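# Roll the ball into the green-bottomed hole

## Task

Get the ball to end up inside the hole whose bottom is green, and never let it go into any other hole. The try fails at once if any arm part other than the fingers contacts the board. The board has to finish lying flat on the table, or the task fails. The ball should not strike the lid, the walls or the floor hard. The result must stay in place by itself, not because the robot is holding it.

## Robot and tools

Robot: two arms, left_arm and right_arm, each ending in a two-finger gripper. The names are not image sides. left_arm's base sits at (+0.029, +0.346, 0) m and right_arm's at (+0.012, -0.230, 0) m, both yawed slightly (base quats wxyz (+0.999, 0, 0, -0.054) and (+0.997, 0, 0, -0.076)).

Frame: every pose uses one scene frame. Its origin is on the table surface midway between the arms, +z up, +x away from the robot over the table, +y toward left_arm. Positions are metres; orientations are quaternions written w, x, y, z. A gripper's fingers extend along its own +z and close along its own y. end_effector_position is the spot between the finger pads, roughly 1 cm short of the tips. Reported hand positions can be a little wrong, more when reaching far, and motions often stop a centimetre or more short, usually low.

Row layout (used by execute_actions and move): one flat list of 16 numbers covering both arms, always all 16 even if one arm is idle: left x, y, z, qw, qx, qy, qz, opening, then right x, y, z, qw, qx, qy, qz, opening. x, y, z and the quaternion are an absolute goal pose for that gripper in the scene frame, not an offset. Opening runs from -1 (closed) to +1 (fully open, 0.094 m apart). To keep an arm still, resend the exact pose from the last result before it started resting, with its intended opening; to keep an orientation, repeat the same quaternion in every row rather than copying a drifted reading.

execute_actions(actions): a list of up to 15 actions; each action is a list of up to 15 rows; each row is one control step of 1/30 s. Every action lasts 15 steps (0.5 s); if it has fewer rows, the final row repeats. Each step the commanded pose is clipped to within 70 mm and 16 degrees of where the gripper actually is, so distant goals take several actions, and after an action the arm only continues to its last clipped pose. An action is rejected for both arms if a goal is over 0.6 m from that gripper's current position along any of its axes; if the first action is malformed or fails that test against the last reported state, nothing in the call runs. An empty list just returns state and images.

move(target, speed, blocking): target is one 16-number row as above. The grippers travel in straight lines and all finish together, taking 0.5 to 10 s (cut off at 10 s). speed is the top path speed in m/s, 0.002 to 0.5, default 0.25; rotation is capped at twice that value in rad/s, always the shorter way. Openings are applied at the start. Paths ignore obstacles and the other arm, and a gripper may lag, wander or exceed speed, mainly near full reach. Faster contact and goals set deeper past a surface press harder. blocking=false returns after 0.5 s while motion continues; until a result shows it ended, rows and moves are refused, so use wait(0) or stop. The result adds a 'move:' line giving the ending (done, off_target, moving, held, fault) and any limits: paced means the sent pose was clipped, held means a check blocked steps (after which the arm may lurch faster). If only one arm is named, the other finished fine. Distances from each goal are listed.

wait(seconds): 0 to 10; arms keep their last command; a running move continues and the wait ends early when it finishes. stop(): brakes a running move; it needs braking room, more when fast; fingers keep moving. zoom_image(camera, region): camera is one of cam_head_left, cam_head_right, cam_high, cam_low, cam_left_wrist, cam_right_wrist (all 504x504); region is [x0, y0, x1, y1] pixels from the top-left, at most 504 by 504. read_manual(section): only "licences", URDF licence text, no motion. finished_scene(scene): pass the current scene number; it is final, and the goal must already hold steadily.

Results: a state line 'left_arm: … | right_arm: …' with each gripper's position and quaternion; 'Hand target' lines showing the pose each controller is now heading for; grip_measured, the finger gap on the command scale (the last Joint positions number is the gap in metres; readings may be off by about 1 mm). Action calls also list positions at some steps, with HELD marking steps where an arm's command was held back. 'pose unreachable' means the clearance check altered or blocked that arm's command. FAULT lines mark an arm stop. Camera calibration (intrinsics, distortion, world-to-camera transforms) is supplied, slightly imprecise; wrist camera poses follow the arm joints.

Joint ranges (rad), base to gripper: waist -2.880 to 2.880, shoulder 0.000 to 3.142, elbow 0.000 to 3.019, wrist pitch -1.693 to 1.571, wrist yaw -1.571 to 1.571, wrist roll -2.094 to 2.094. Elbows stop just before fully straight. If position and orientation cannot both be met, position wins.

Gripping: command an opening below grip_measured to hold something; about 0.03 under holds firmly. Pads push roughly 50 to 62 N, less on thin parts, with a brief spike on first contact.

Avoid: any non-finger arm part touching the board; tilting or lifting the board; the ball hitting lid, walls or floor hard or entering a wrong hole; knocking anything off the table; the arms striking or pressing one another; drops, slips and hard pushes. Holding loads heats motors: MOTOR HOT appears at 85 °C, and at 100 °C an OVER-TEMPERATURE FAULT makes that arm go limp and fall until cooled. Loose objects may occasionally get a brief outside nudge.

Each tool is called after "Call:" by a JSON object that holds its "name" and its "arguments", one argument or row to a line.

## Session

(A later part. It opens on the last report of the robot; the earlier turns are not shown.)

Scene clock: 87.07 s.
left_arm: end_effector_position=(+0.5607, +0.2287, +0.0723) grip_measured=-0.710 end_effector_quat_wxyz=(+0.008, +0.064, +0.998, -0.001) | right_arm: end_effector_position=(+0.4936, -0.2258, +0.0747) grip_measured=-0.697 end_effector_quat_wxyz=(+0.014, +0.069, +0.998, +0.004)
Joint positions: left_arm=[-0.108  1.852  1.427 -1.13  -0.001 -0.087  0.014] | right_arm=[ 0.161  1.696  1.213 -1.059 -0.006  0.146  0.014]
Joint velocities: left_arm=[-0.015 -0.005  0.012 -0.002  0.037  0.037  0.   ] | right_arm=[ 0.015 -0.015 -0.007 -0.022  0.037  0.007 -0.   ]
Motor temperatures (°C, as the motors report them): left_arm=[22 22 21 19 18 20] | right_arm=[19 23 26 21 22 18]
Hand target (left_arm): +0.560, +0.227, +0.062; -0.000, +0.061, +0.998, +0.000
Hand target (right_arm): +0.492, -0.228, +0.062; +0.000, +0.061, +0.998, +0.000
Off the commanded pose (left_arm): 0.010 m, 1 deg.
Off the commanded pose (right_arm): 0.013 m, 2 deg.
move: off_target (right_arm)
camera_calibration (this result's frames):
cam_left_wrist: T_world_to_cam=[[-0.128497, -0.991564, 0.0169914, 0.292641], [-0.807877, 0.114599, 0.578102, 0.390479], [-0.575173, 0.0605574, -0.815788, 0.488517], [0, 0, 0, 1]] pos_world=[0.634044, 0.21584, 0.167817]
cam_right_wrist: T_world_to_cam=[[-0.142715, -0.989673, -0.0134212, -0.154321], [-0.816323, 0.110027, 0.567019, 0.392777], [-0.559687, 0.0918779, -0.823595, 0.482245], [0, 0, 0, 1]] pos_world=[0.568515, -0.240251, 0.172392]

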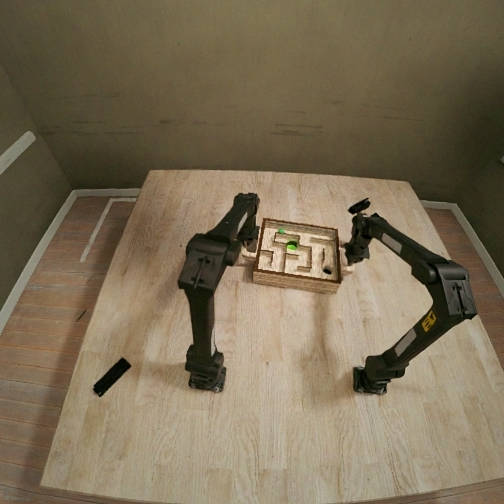

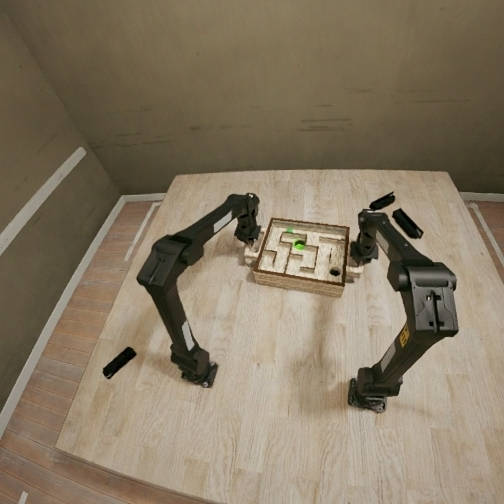

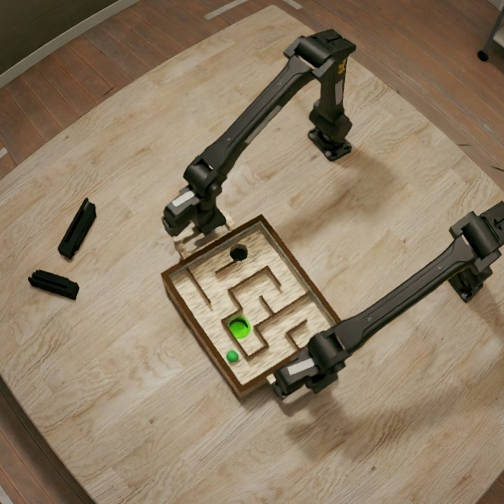

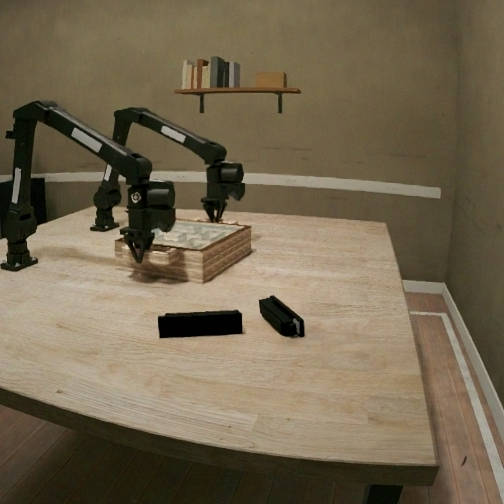

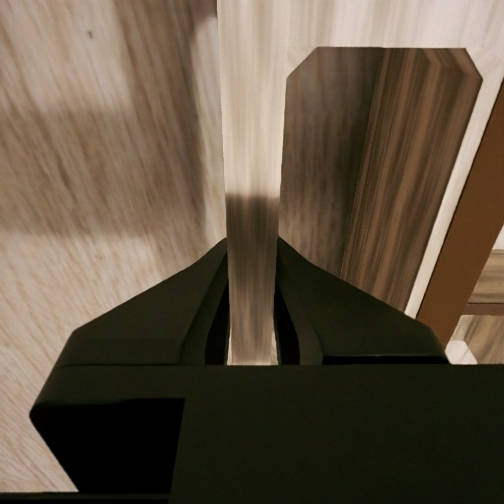

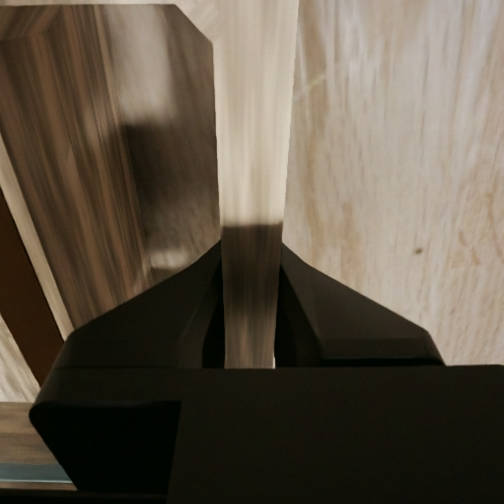

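Call:
{"name": "move", "arguments": {
  "target": [0.56,0.228,0.115,0,0.061,0.998,0,-0.8,0.493,-0.226,0.115,0,0.061,0.998,0,-0.8],
  "speed": 0.05
}}

Call:
{"name": "zoom_image", "arguments": {
  "camera": "cam_high",
  "region": [150, 200, 360, 410]
}}

Scene clock: 115.00 s.
left_arm: end_effector_position=(+0.5425, +0.2301, +0.0769) grip_measured=-0.710 end_effector_quat_wxyz=(-0.032, +0.066, +0.997, +0.000) | right_arm: end_effector_position=(+0.4752, -0.2253, +0.0796) grip_measured=-0.697 end_effector_quat_wxyz=(-0.028, +0.072, +0.997, +0.003)
Joint positions: left_arm=[-0.109  1.851  1.438 -1.221  0.009 -0.085  0.014] | right_arm=[ 0.161  1.696  1.226 -1.157 -0.01   0.152  0.014]
Joint velocities: left_arm=[ 0.005 -0.005  0.007 -0.022 -0.007  0.007 -0.   ] | right_arm=[ 0.005 -0.005  0.002 -0.022  0.007  0.037 -0.   ]
Motor temperatures (°C, as the motors report them): left_arm=[22 22 22 19 18 20] | right_arm=[19 23 26 21 22 18]
Hand target (left_arm): +0.559, +0.228, +0.115; +0.000, +0.061, +0.998, -0.000
Hand target (right_arm): +0.491, -0.226, +0.115; +0.000, +0.062, +0.998, -0.000
Off the commanded pose (left_arm): 0.042 m, 4 deg.
Off the commanded pose (right_arm): 0.040 m, 3 deg.
move: off_target (left_arm, right_arm)
camera_calibration (this result's frames):
cam_left_wrist: T_world_to_cam=[[-0.130171, -0.991282, 0.0204009, 0.292156], [-0.758888, 0.112853, 0.641368, 0.341838], [-0.638079, 0.0680052, -0.766962, 0.510403], [0, 0, 0, 1]] pos_world=[0.623124, 0.216321, 0.166255]
cam_right_wrist: T_world_to_cam=[[-0.149922, -0.98869, -0.00405105, -0.153474], [-0.764883, 0.113386, 0.634112, 0.34592], [-0.626481, 0.0981658, -0.77323, 0.505175], [0, 0, 0, 1]] pos_world=[0.558062, -0.240551, 0.170643]

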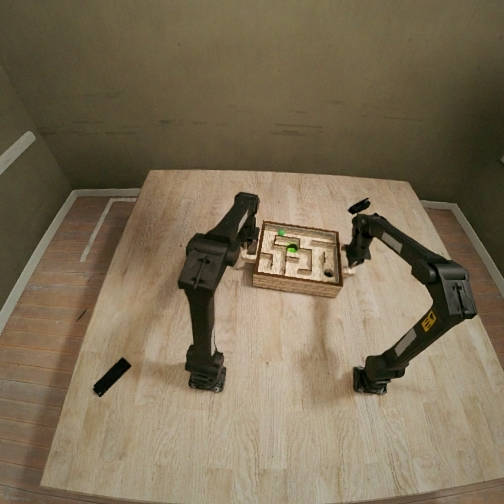

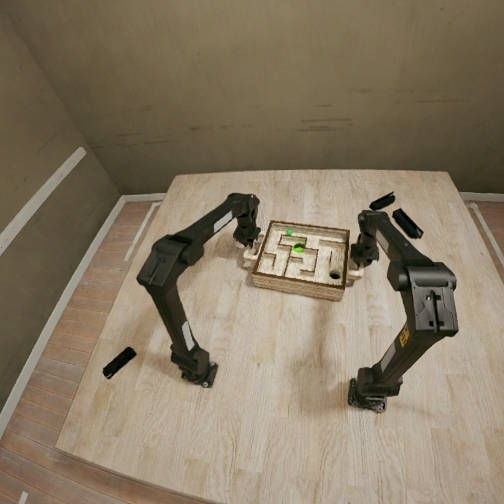

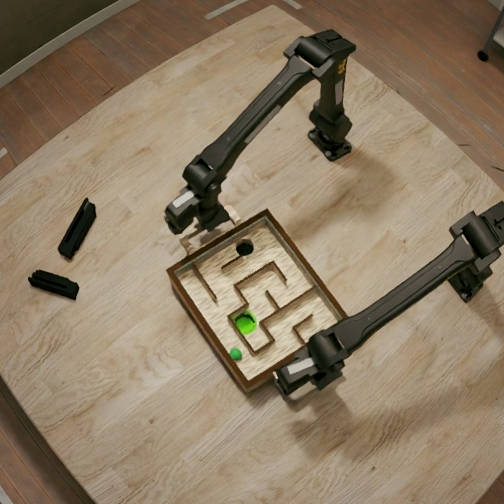

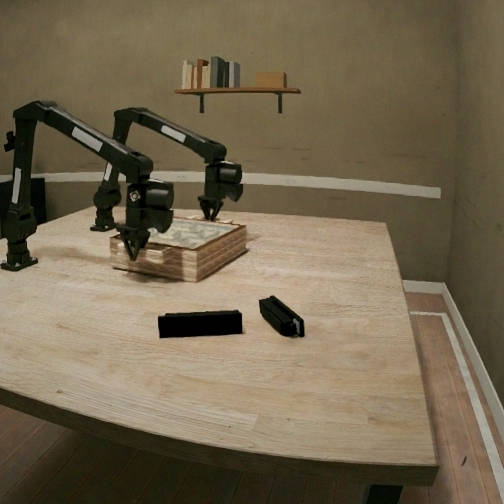

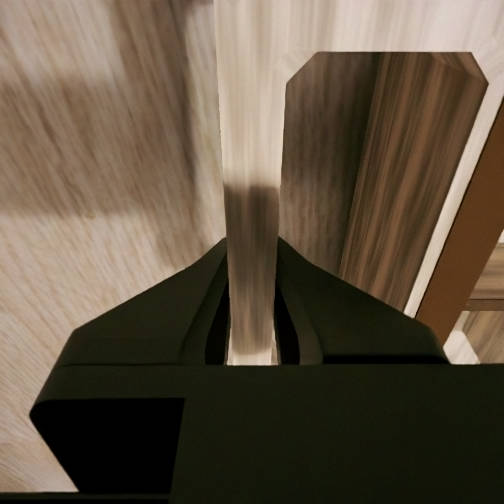

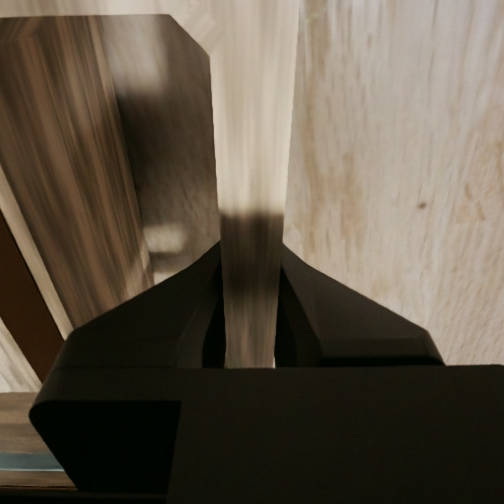

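Region (150, 200, 360, 410) of cam_high's 504x504 image, scaled by 2.400, with more detail than that image has.

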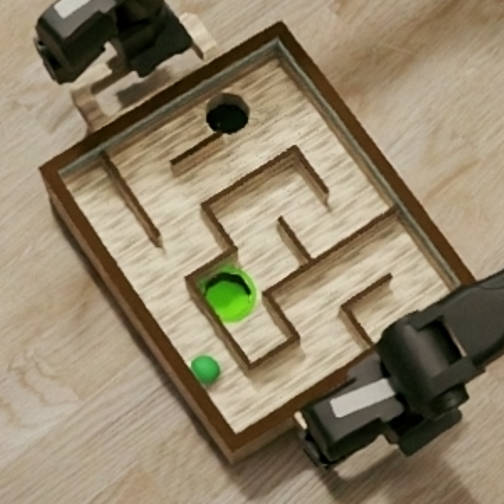

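Call:
{"name": "move", "arguments": {
  "target": [0.56,0.228,0.145,-0.02,0.061,0.998,0,-0.8,0.493,-0.226,0.145,-0.02,0.061,0.998,0,-0.8],
  "speed": 0.03
}}

Scene clock: 124.27 s.
left_arm: end_effector_position=(+0.5312, +0.2311, +0.0979) grip_measured=-0.710 end_effector_quat_wxyz=(-0.071, +0.064, +0.995, +0.002) | right_arm: end_effector_position=(+0.4659, -0.2240, +0.1022) grip_measured=-0.697 end_effector_quat_wxyz=(-0.067, +0.070, +0.995, +0.002)
Joint positions: left_arm=[-0.109  1.851  1.491 -1.352  0.018 -0.088  0.014] | right_arm=[ 0.162  1.696  1.286 -1.295 -0.015  0.149  0.014]
Joint velocities: left_arm=[-0.005 -0.015  0.002  0.002  0.007 -0.051  0.001] | right_arm=[-0.015 -0.005  0.002 -0.012  0.007 -0.051  0.   ]
Motor temperatures (°C, as the motors report them): left_arm=[22 22 23 19 18 20] | right_arm=[19 23 27 21 22 18]
Hand target (left_arm): +0.558, +0.229, +0.145; -0.019, +0.061, +0.998, -0.000
Hand target (right_arm): +0.489, -0.226, +0.146; -0.019, +0.061, +0.998, -0.000
Off the commanded pose (left_arm): 0.055 m, 6 deg.
Off the commanded pose (right_arm): 0.051 m, 5 deg.
move: off_target (left_arm, right_arm)
camera_calibration (this result's frames):
cam_left_wrist: T_world_to_cam=[[-0.12469, -0.991964, 0.0214673, 0.288404], [-0.707415, 0.104051, 0.699098, 0.288763], [-0.695713, 0.0719841, -0.714704, 0.54385], [0, 0, 0, 1]] pos_world=[0.6186, 0.216891, 0.180627]
cam_right_wrist: T_world_to_cam=[[-0.145861, -0.989299, 0.00332968, -0.15635], [-0.713709, 0.107558, 0.692135, 0.293284], [-0.685087, 0.0985794, -0.72176, 0.538769], [0, 0, 0, 1]] pos_world=[0.555618, -0.239333, 0.18639]

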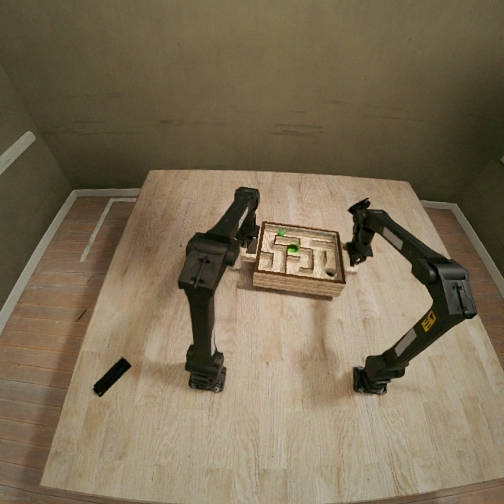

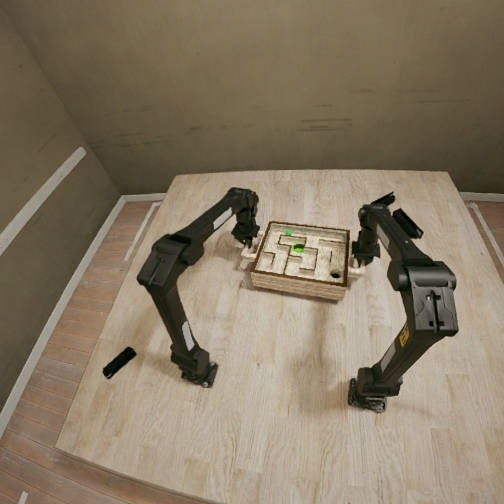

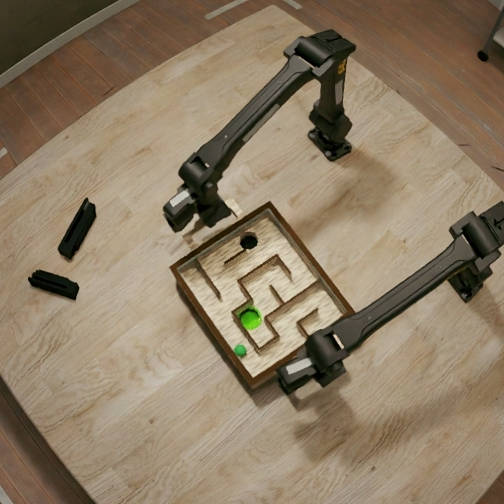

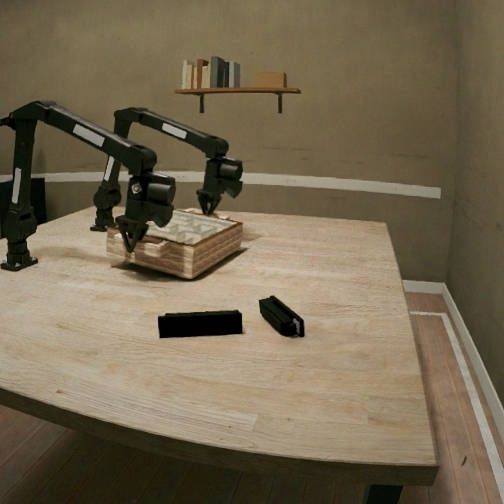

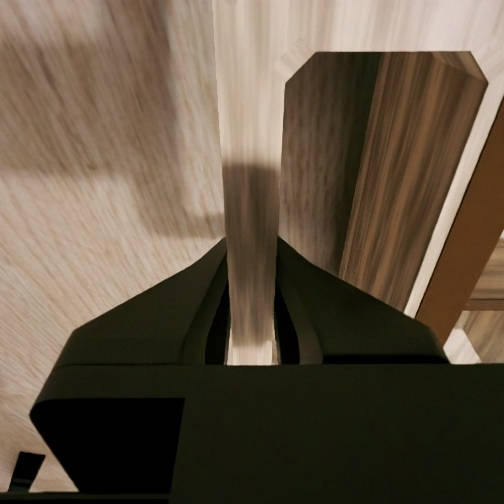

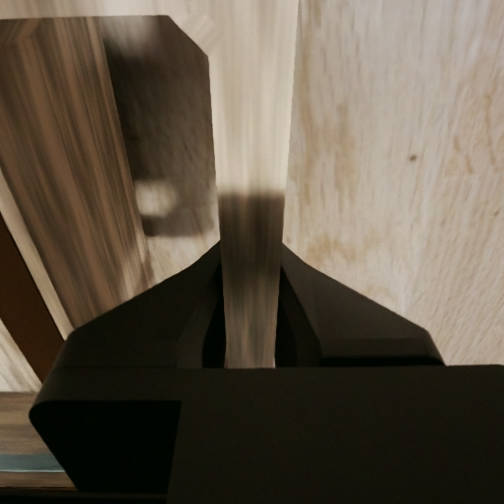

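Call:
{"name": "move", "arguments": {
  "target": [0.56,0.228,0.15,0.035,0.061,0.998,0,-0.8,0.493,-0.226,0.147,0.035,0.061,0.998,0,-0.8],
  "speed": 0.03
}}

Call:
{"name": "zoom_image", "arguments": {
  "camera": "cam_high",
  "region": [150, 190, 370, 410]
}}

Scene clock: 135.13 s.
left_arm: end_effector_position=(+0.5474, +0.2302, +0.1094) grip_measured=-0.710 end_effector_quat_wxyz=(-0.017, +0.064, +0.998, +0.001) | right_arm: end_effector_position=(+0.4820, -0.2251, +0.1102) grip_measured=-0.697 end_effector_quat_wxyz=(-0.012, +0.070, +0.997, +0.003)
Joint positions: left_arm=[-0.109  1.814  1.476 -1.267  0.002 -0.088  0.014] | right_arm=[ 0.162  1.659  1.268 -1.203 -0.008  0.149  0.014]
Joint velocities: left_arm=[ 0.005 -0.005  0.002  0.012  0.051 -0.022 -0.   ] | right_arm=[-0.015  0.005 -0.007 -0.002 -0.066 -0.037  0.001]
Motor temperatures (°C, as the motors report them): left_arm=[22 23 24 19 18 20] | right_arm=[19 23 28 21 22 18]
Hand target (left_arm): +0.559, +0.228, +0.149; +0.035, +0.062, +0.997, -0.000
Hand target (right_arm): +0.491, -0.226, +0.147; +0.035, +0.060, +0.998, +0.000
Off the commanded pose (left_arm): 0.043 m, 6 deg.
Off the commanded pose (right_arm): 0.038 m, 5 deg.
move: off_target (left_arm, right_arm)
camera_calibration (this result's frames):
cam_left_wrist: T_world_to_cam=[[-0.128021, -0.991643, 0.0159691, 0.291641], [-0.777967, 0.110396, 0.61853, 0.338232], [-0.615124, 0.0667617, -0.785599, 0.528265], [0, 0, 0, 1]] pos_world=[0.625418, 0.216597, 0.20114]
cam_right_wrist: T_world_to_cam=[[-0.145511, -0.989333, -0.00687567, -0.154091], [-0.785079, 0.111235, 0.609326, 0.343666], [-0.602061, 0.0940617, -0.79289, 0.522546], [0, 0, 0, 1]] pos_world=[0.561988, -0.239827, 0.203857]

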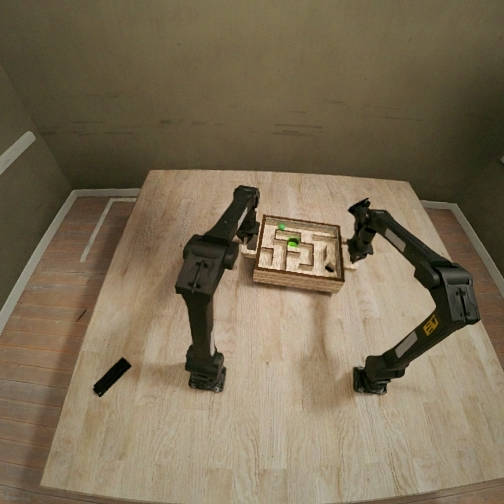

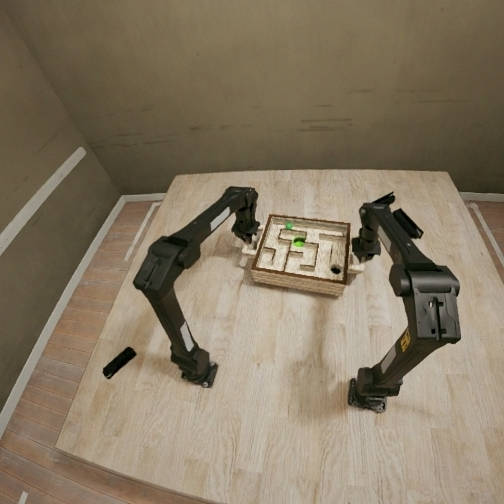

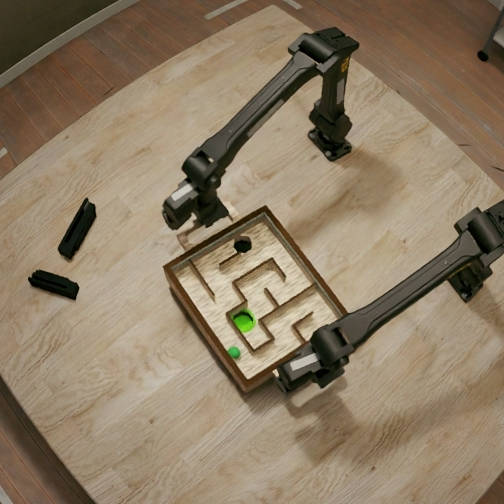

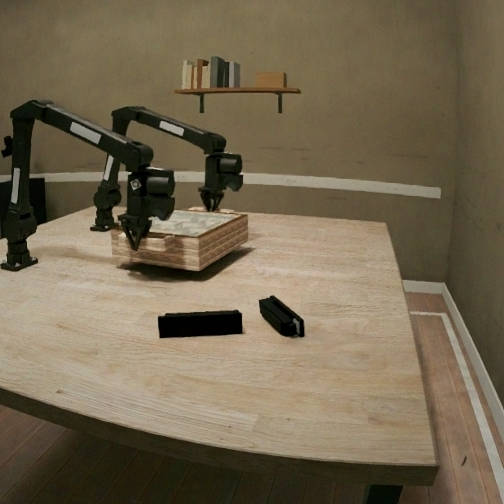

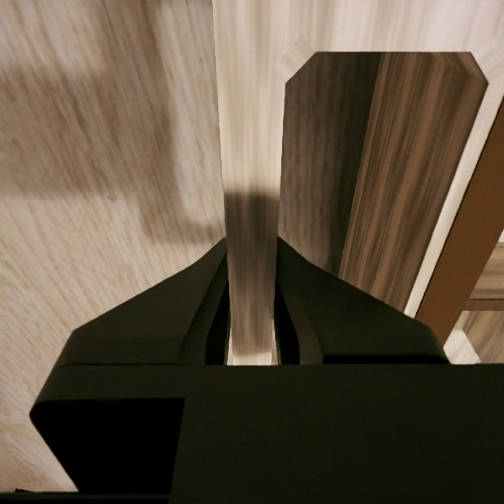

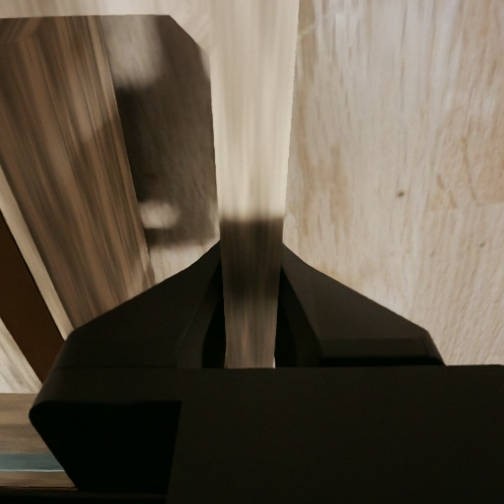

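Region (150, 190, 370, 410) of cam_high's 504x504 image, scaled by 2.291, with more detail than that image has.

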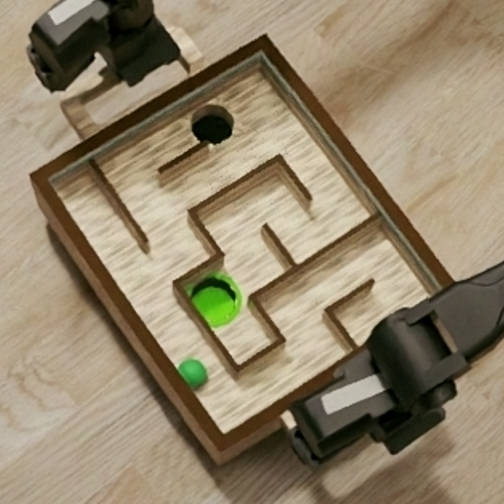

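Call:
{"name": "execute_actions", "arguments": {
  "actions": [
    [[0.56,0.228,0.15,0.035,0.061,0.998,0,-0.8,0.493,-0.226,0.135,0.035,0.061,0.998,0,-0.8]],
    [[0.56,0.228,0.15,0.035,0.061,0.998,0,-0.8,0.493,-0.226,0.135,0.035,0.061,0.998,0,-0.8]]
  ]
}}

Scene clock: 144.97 s.
left_arm: end_effector_position=(+0.5478, +0.2308, +0.1089) grip_measured=-0.710 end_effector_quat_wxyz=(-0.016, +0.064, +0.998, +0.003) | right_arm: end_effector_position=(+0.4821, -0.2246, +0.1050) grip_measured=-0.697 end_effector_quat_wxyz=(-0.007, +0.070, +0.998, +0.005)
Joint positions: left_arm=[-0.109  1.814  1.475 -1.264 -0.002 -0.089  0.014] | right_arm=[ 0.162  1.659  1.252 -1.178 -0.01   0.149  0.014]
Joint velocities: left_arm=[-0.005 -0.005 -0.002 -0.017 -0.007  0.037  0.001] | right_arm=[-0.005 -0.005 -0.007 -0.007  0.022 -0.007 -0.001]
Motor temperatures (°C, as the motors report them): left_arm=[22 23 23 19 18 20] | right_arm=[19 24 28 21 22 18]
Hand target (left_arm): +0.559, +0.228, +0.149; +0.035, +0.061, +0.998, -0.000
Hand target (right_arm): +0.492, -0.226, +0.135; +0.035, +0.061, +0.998, +0.000
Off the commanded pose (left_arm): 0.043 m, 6 deg.
Off the commanded pose (right_arm): 0.032 m, 5 deg.
Step readings (end_effector_position; steps 1 to 15: 1st action; 16 to 30: 2nd action):
0: left_arm (+0.5474, +0.2302, +0.1094) | right_arm (+0.4820, -0.2251, +0.1102)
1: left_arm (+0.5474, +0.2302, +0.1094) | right_arm (+0.4821, -0.2251, +0.1094)
2: left_arm (+0.5476, +0.2303, +0.1094) | right_arm (+0.4827, -0.2250, +0.1085)
4: left_arm (+0.5483, +0.2305, +0.1094) | right_arm (+0.4827, -0.2248, +0.1062)
8: left_arm (+0.5478, +0.2308, +0.1089) | right_arm (+0.4821, -0.2246, +0.1050)
15: left_arm (+0.5478, +0.2308, +0.1089) | right_arm (+0.4821, -0.2246, +0.1050)
16: left_arm (+0.5478, +0.2308, +0.1089) | right_arm (+0.4821, -0.2246, +0.1050)
17: left_arm (+0.5478, +0.2308, +0.1089) | right_arm (+0.4821, -0.2246, +0.1050)
19: left_arm (+0.5478, +0.2308, +0.1089) | right_arm (+0.4821, -0.2246, +0.1050)
23: left_arm (+0.5478, +0.2308, +0.1089) | right_arm (+0.4821, -0.2246, +0.1050)
30: end_effector_position above
camera_calibration (this result's frames):
cam_left_wrist: T_world_to_cam=[[-0.127424, -0.991772, 0.012283, 0.292391], [-0.779469, 0.10779, 0.617098, 0.340341], [-0.613345, 0.0690592, -0.78679, 0.526603], [0, 0, 0, 1]] pos_world=[0.625532, 0.216934, 0.200711]
cam_right_wrist: T_world_to_cam=[[-0.145468, -0.989301, -0.0111097, -0.153236], [-0.791293, 0.109597, 0.601534, 0.350263], [-0.593881, 0.0962947, -0.79877, 0.515574], [0, 0, 0, 1]] pos_world=[0.561059, -0.239632, 0.199427]

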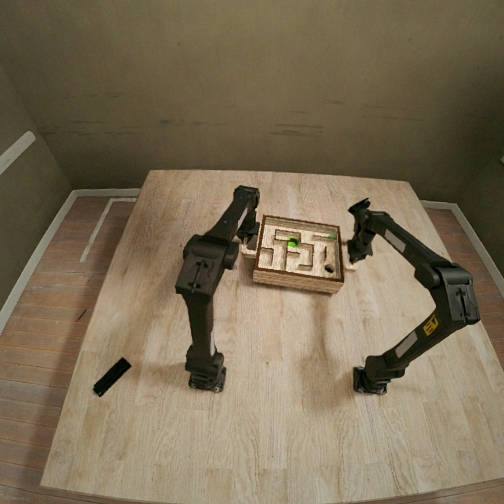

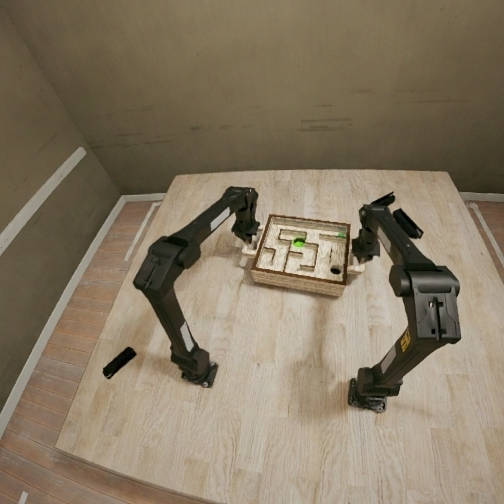

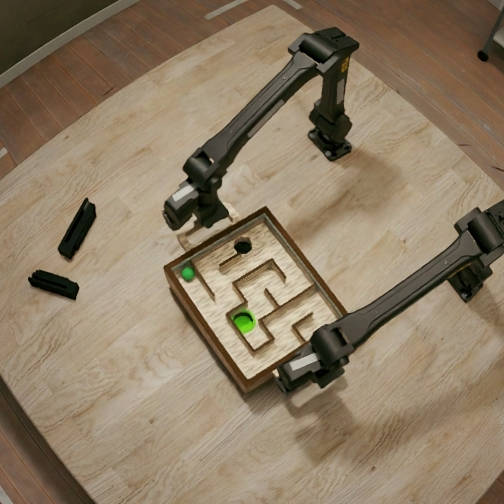

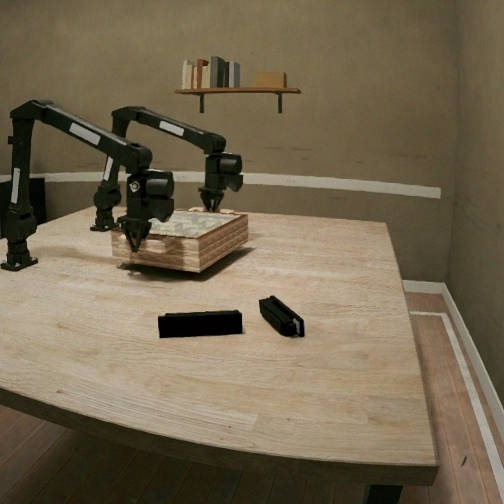

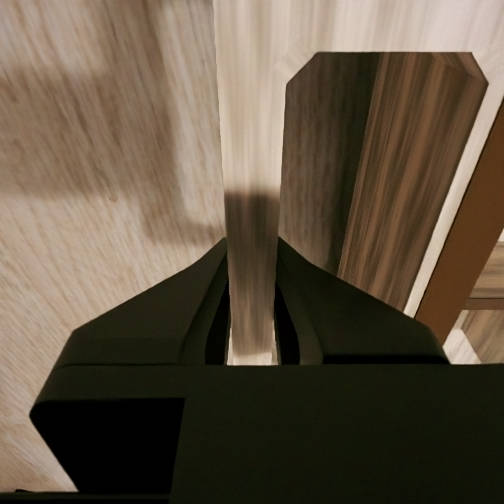

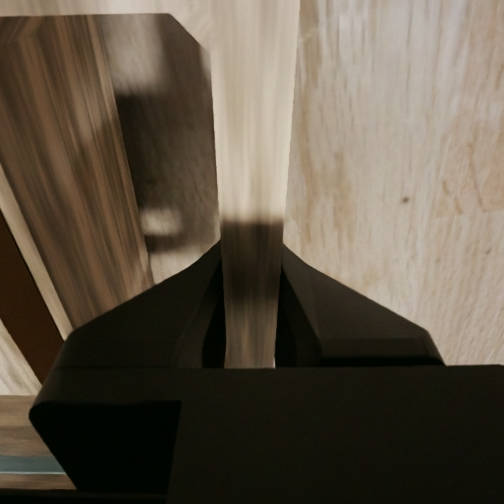

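Call:
{"name": "execute_actions", "arguments": {
  "actions": [
    [[0.56,0.228,0.15,0.02,0.061,0.998,0,-0.8,0.493,-0.226,0.135,0.02,0.061,0.998,0,-0.8]],
    [[0.56,0.228,0.15,0.02,0.061,0.998,0,-0.8,0.493,-0.226,0.15,0.02,0.061,0.998,0,-0.8]],
    [[0.56,0.228,0.15,0.02,0.061,0.998,0,-0.8,0.493,-0.226,0.15,0.02,0.061,0.998,0,-0.8]]
  ]
}}

Scene clock: 155.03 s.
left_arm: end_effector_position=(+0.5437, +0.2304, +0.1090) grip_measured=-0.710 end_effector_quat_wxyz=(-0.024, +0.066, +0.998, +0.004) | right_arm: end_effector_position=(+0.4742, -0.2243, +0.1053) grip_measured=-0.697 end_effector_quat_wxyz=(-0.023, +0.072, +0.997, +0.004)
Joint positions: left_arm=[-0.111  1.814  1.475 -1.28   0.    -0.087  0.014] | right_arm=[ 0.162  1.659  1.252 -1.21  -0.013  0.154  0.014]
Joint velocities: left_arm=[-0.015 -0.015 -0.002  0.002  0.11  -0.066 -0.001] | right_arm=[-0.005 -0.015 -0.002  0.007 -0.066 -0.022  0.001]
Motor temperatures (°C, as the motors report them): left_arm=[22 23 23 19 18 20] | right_arm=[19 24 28 21 22 18]
Hand target (left_arm): +0.559, +0.228, +0.149; +0.020, +0.061, +0.998, -0.000
Hand target (right_arm): +0.490, -0.226, +0.150; +0.020, +0.061, +0.998, -0.000
Off the commanded pose (left_arm): 0.044 m, 5 deg.
Off the commanded pose (right_arm): 0.049 m, 5 deg.
Step readings (end_effector_position; steps 1 to 15: 1st action; 16 to 30: 2nd action; 31 to 45: 3rd action):
0: left_arm (+0.5478, +0.2308, +0.1089) | right_arm (+0.4821, -0.2246, +0.1050)
1: left_arm (+0.5476, +0.2308, +0.1089) | right_arm (+0.4819, -0.2245, +0.1050)
2: left_arm (+0.5473, +0.2309, +0.1089) | right_arm (+0.4816, -0.2245, +0.1050)
4: left_arm (+0.5467, +0.2310, +0.1089) | right_arm (+0.4808, -0.2244, +0.1051)
8: left_arm (+0.5463, +0.2310, +0.1089) | right_arm (+0.4805, -0.2243, +0.1051)
15: left_arm (+0.5463, +0.2310, +0.1089) | right_arm (+0.4805, -0.2243, +0.1051)
16: left_arm (+0.5463, +0.2310, +0.1089) | right_arm (+0.4794, -0.2243, +0.1051)
17: left_arm (+0.5461, +0.2308, +0.1089) | right_arm (+0.4779, -0.2242, +0.1051)
19: left_arm (+0.5448, +0.2304, +0.1090) | right_arm (+0.4754, -0.2243, +0.1052)
23: left_arm (+0.5437, +0.2304, +0.1090) | right_arm (+0.4742, -0.2243, +0.1053)
30: left_arm (+0.5437, +0.2304, +0.1090) | right_arm (+0.4742, -0.2243, +0.1053)
31: left_arm (+0.5437, +0.2304, +0.1090) | right_arm (+0.4742, -0.2243, +0.1053)
32: left_arm (+0.5437, +0.2304, +0.1090) | right_arm (+0.4742, -0.2243, +0.1053)
34: left_arm (+0.5437, +0.2304, +0.1090) | right_arm (+0.4742, -0.2243, +0.1053)
38: left_arm (+0.5437, +0.2304, +0.1090) | right_arm (+0.4742, -0.2243, +0.1053)
45: end_effector_position above
camera_calibration (this result's frames):
cam_left_wrist: T_world_to_cam=[[-0.131328, -0.99126, 0.0125078, 0.293452], [-0.769283, 0.109861, 0.629392, 0.329792], [-0.625265, 0.073035, -0.776987, 0.528783], [0, 0, 0, 1]] pos_world=[0.622871, 0.216036, 0.199618]
cam_right_wrist: T_world_to_cam=[[-0.150746, -0.988539, -0.00816545, -0.151701], [-0.771006, 0.112396, 0.62683, 0.332193], [-0.618728, 0.100788, -0.779113, 0.521779], [0, 0, 0, 1]] pos_world=[0.556094, -0.239889, 0.197057]

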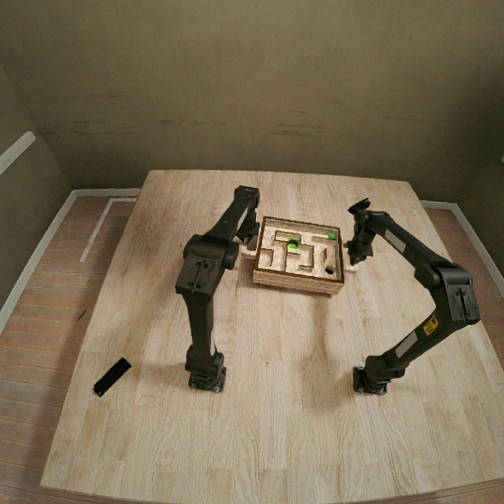

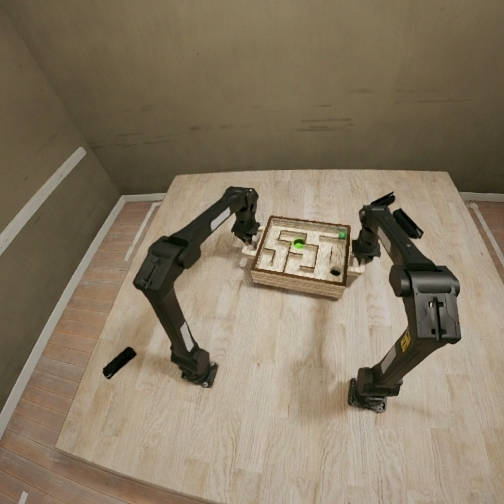

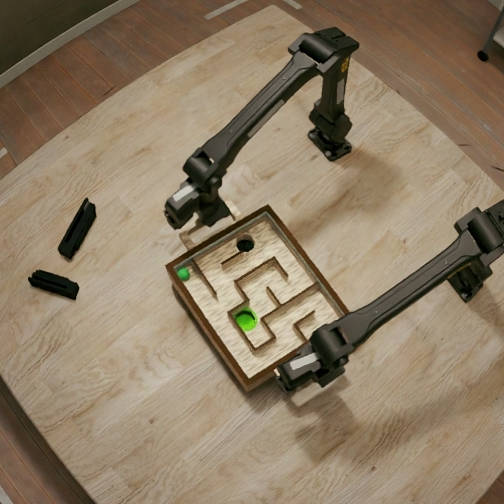

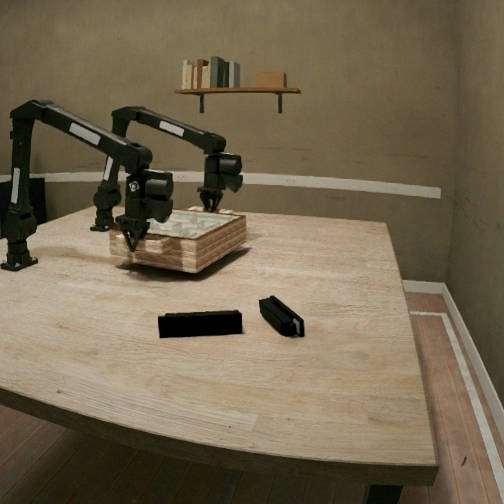

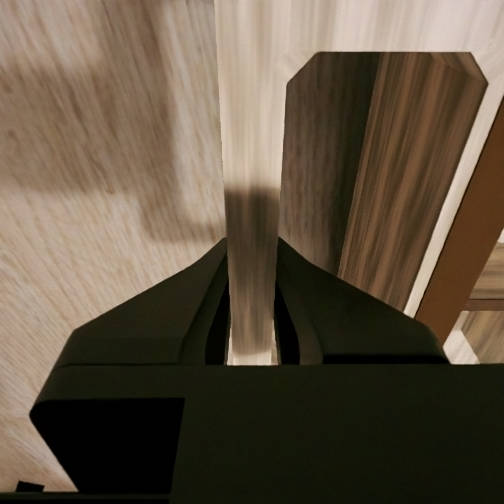

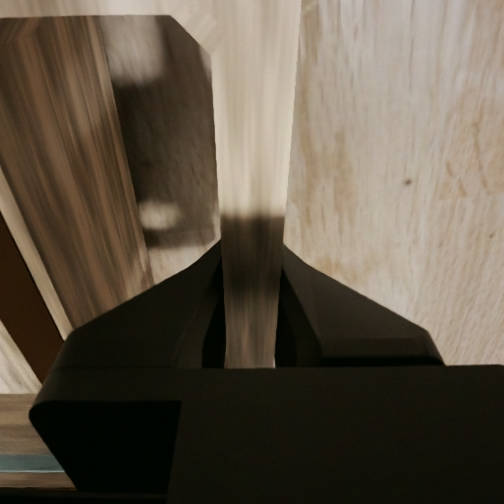

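Call:
{"name": "zoom_image", "arguments": {
  "camera": "cam_high",
  "region": [150, 190, 290, 330]
}}

Call:
{"name": "zoom_image", "arguments": {
  "camera": "cam_low",
  "region": [90, 180, 280, 300]
}}

Region (150, 190, 290, 330) of cam_high's 504x504 image, scaled by 3.600, with more detail than that image has.

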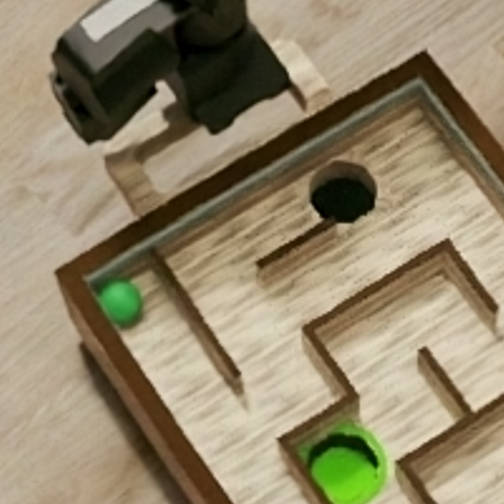

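Region (90, 180, 280, 300) of cam_low's 504x504 image, scaled by 2.653, with more detail than that image has; it fills the top 318 rows of this view, and the rest is white.

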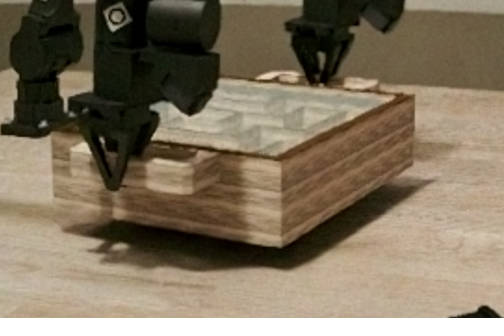

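Call:
{"name": "move", "arguments": {
  "target": [0.55,0.228,0.15,-0.015,0.061,0.998,0,-0.8,0.483,-0.226,0.15,-0.015,0.061,0.998,0,-0.8],
  "speed": 0.03
}}

Call:
{"name": "zoom_image", "arguments": {
  "camera": "cam_high",
  "region": [150, 190, 370, 410]
}}

Scene clock: 167.70 s.
left_arm: end_effector_position=(+0.5229, +0.2312, +0.1002) grip_measured=-0.710 end_effector_quat_wxyz=(-0.069, +0.066, +0.995, +0.001) | right_arm: end_effector_position=(+0.4554, -0.2239, +0.1060) grip_measured=-0.697 end_effector_quat_wxyz=(-0.063, +0.072, +0.995, +0.003)
Joint positions: left_arm=[-0.112  1.826  1.462 -1.343  0.018 -0.088  0.014] | right_arm=[ 0.162  1.662  1.254 -1.288 -0.016  0.154  0.014]
Joint velocities: left_arm=[-0.005 -0.015  0.007  0.007 -0.051  0.007  0.   ] | right_arm=[-0.015  0.015 -0.017 -0.022  0.007  0.037 -0.001]
Motor temperatures (°C, as the motors report them): left_arm=[22 23 24 19 18 20] | right_arm=[19 24 29 21 22 18]
Hand target (left_arm): +0.547, +0.229, +0.150; -0.015, +0.061, +0.998, -0.000
Hand target (right_arm): +0.479, -0.226, +0.150; -0.014, +0.061, +0.998, -0.000
Off the commanded pose (left_arm): 0.057 m, 6 deg.
Off the commanded pose (right_arm): 0.052 m, 6 deg.
move: off_target (left_arm, right_arm)
camera_calibration (this result's frames):
cam_left_wrist: T_world_to_cam=[[-0.128456, -0.991454, 0.0227465, 0.289158], [-0.710018, 0.107957, 0.695859, 0.282042], [-0.692368, 0.073237, -0.717818, 0.538], [0, 0, 0, 1]] pos_world=[0.609893, 0.216837, 0.183347]
cam_right_wrist: T_world_to_cam=[[-0.150889, -0.988549, 0.00164772, -0.155164], [-0.718361, 0.110793, 0.686791, 0.286532], [-0.67911, 0.102446, -0.726853, 0.53302], [0, 0, 0, 1]] pos_world=[0.5444, -0.239738, 0.190895]

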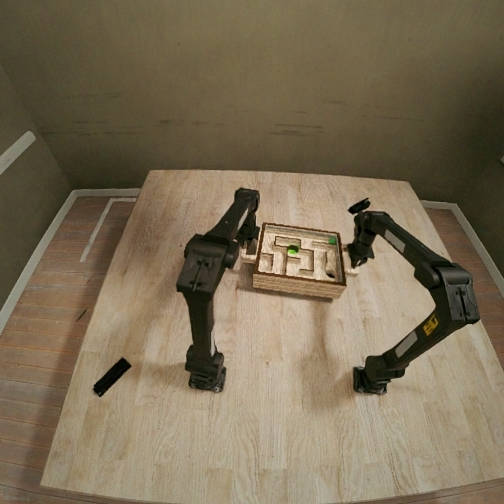

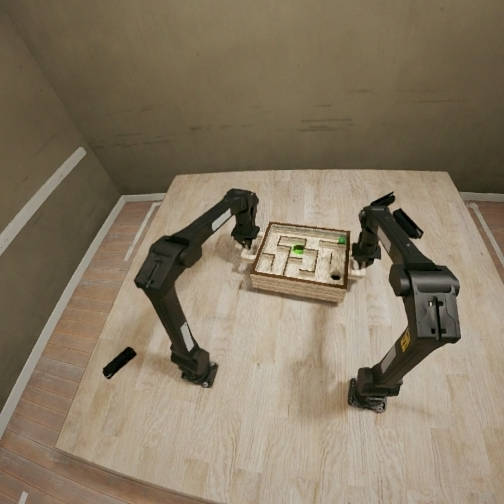

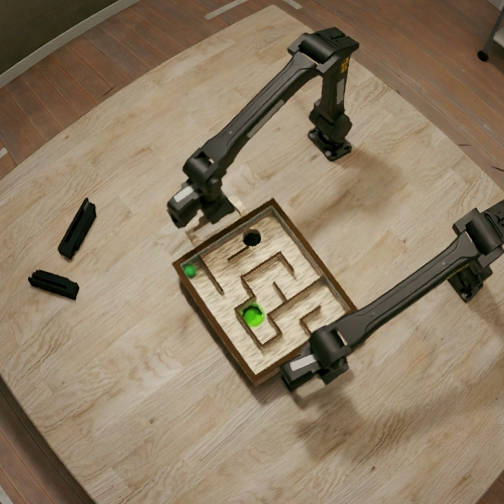

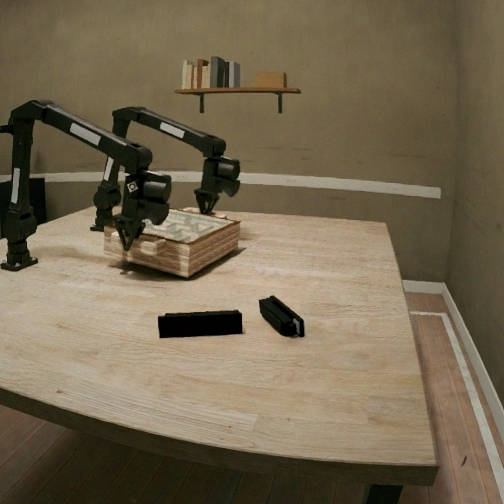

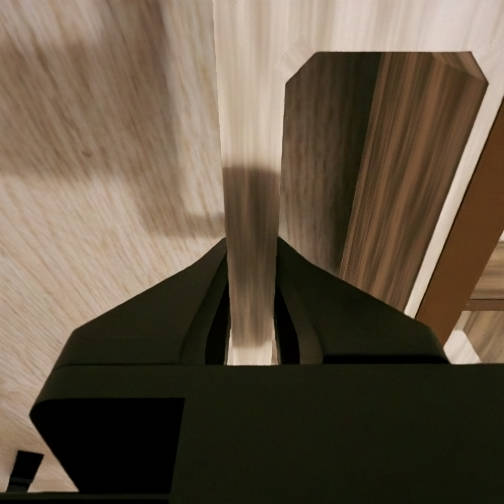

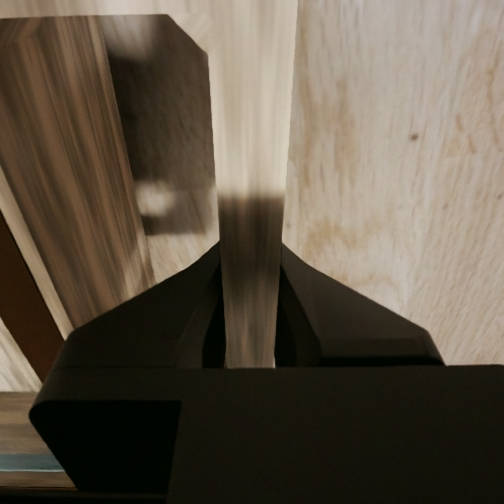

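Region (150, 190, 370, 410) of cam_high's 504x504 image, scaled by 2.291, with more detail than that image has.

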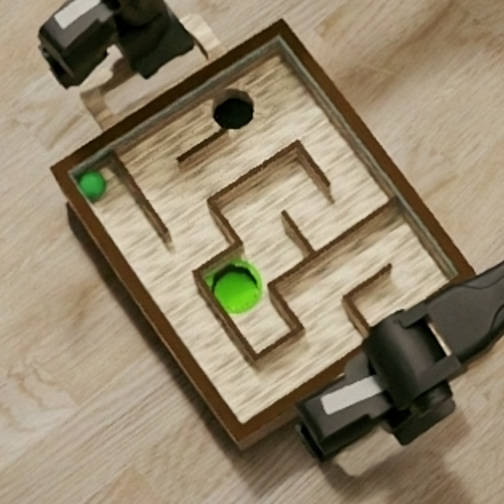

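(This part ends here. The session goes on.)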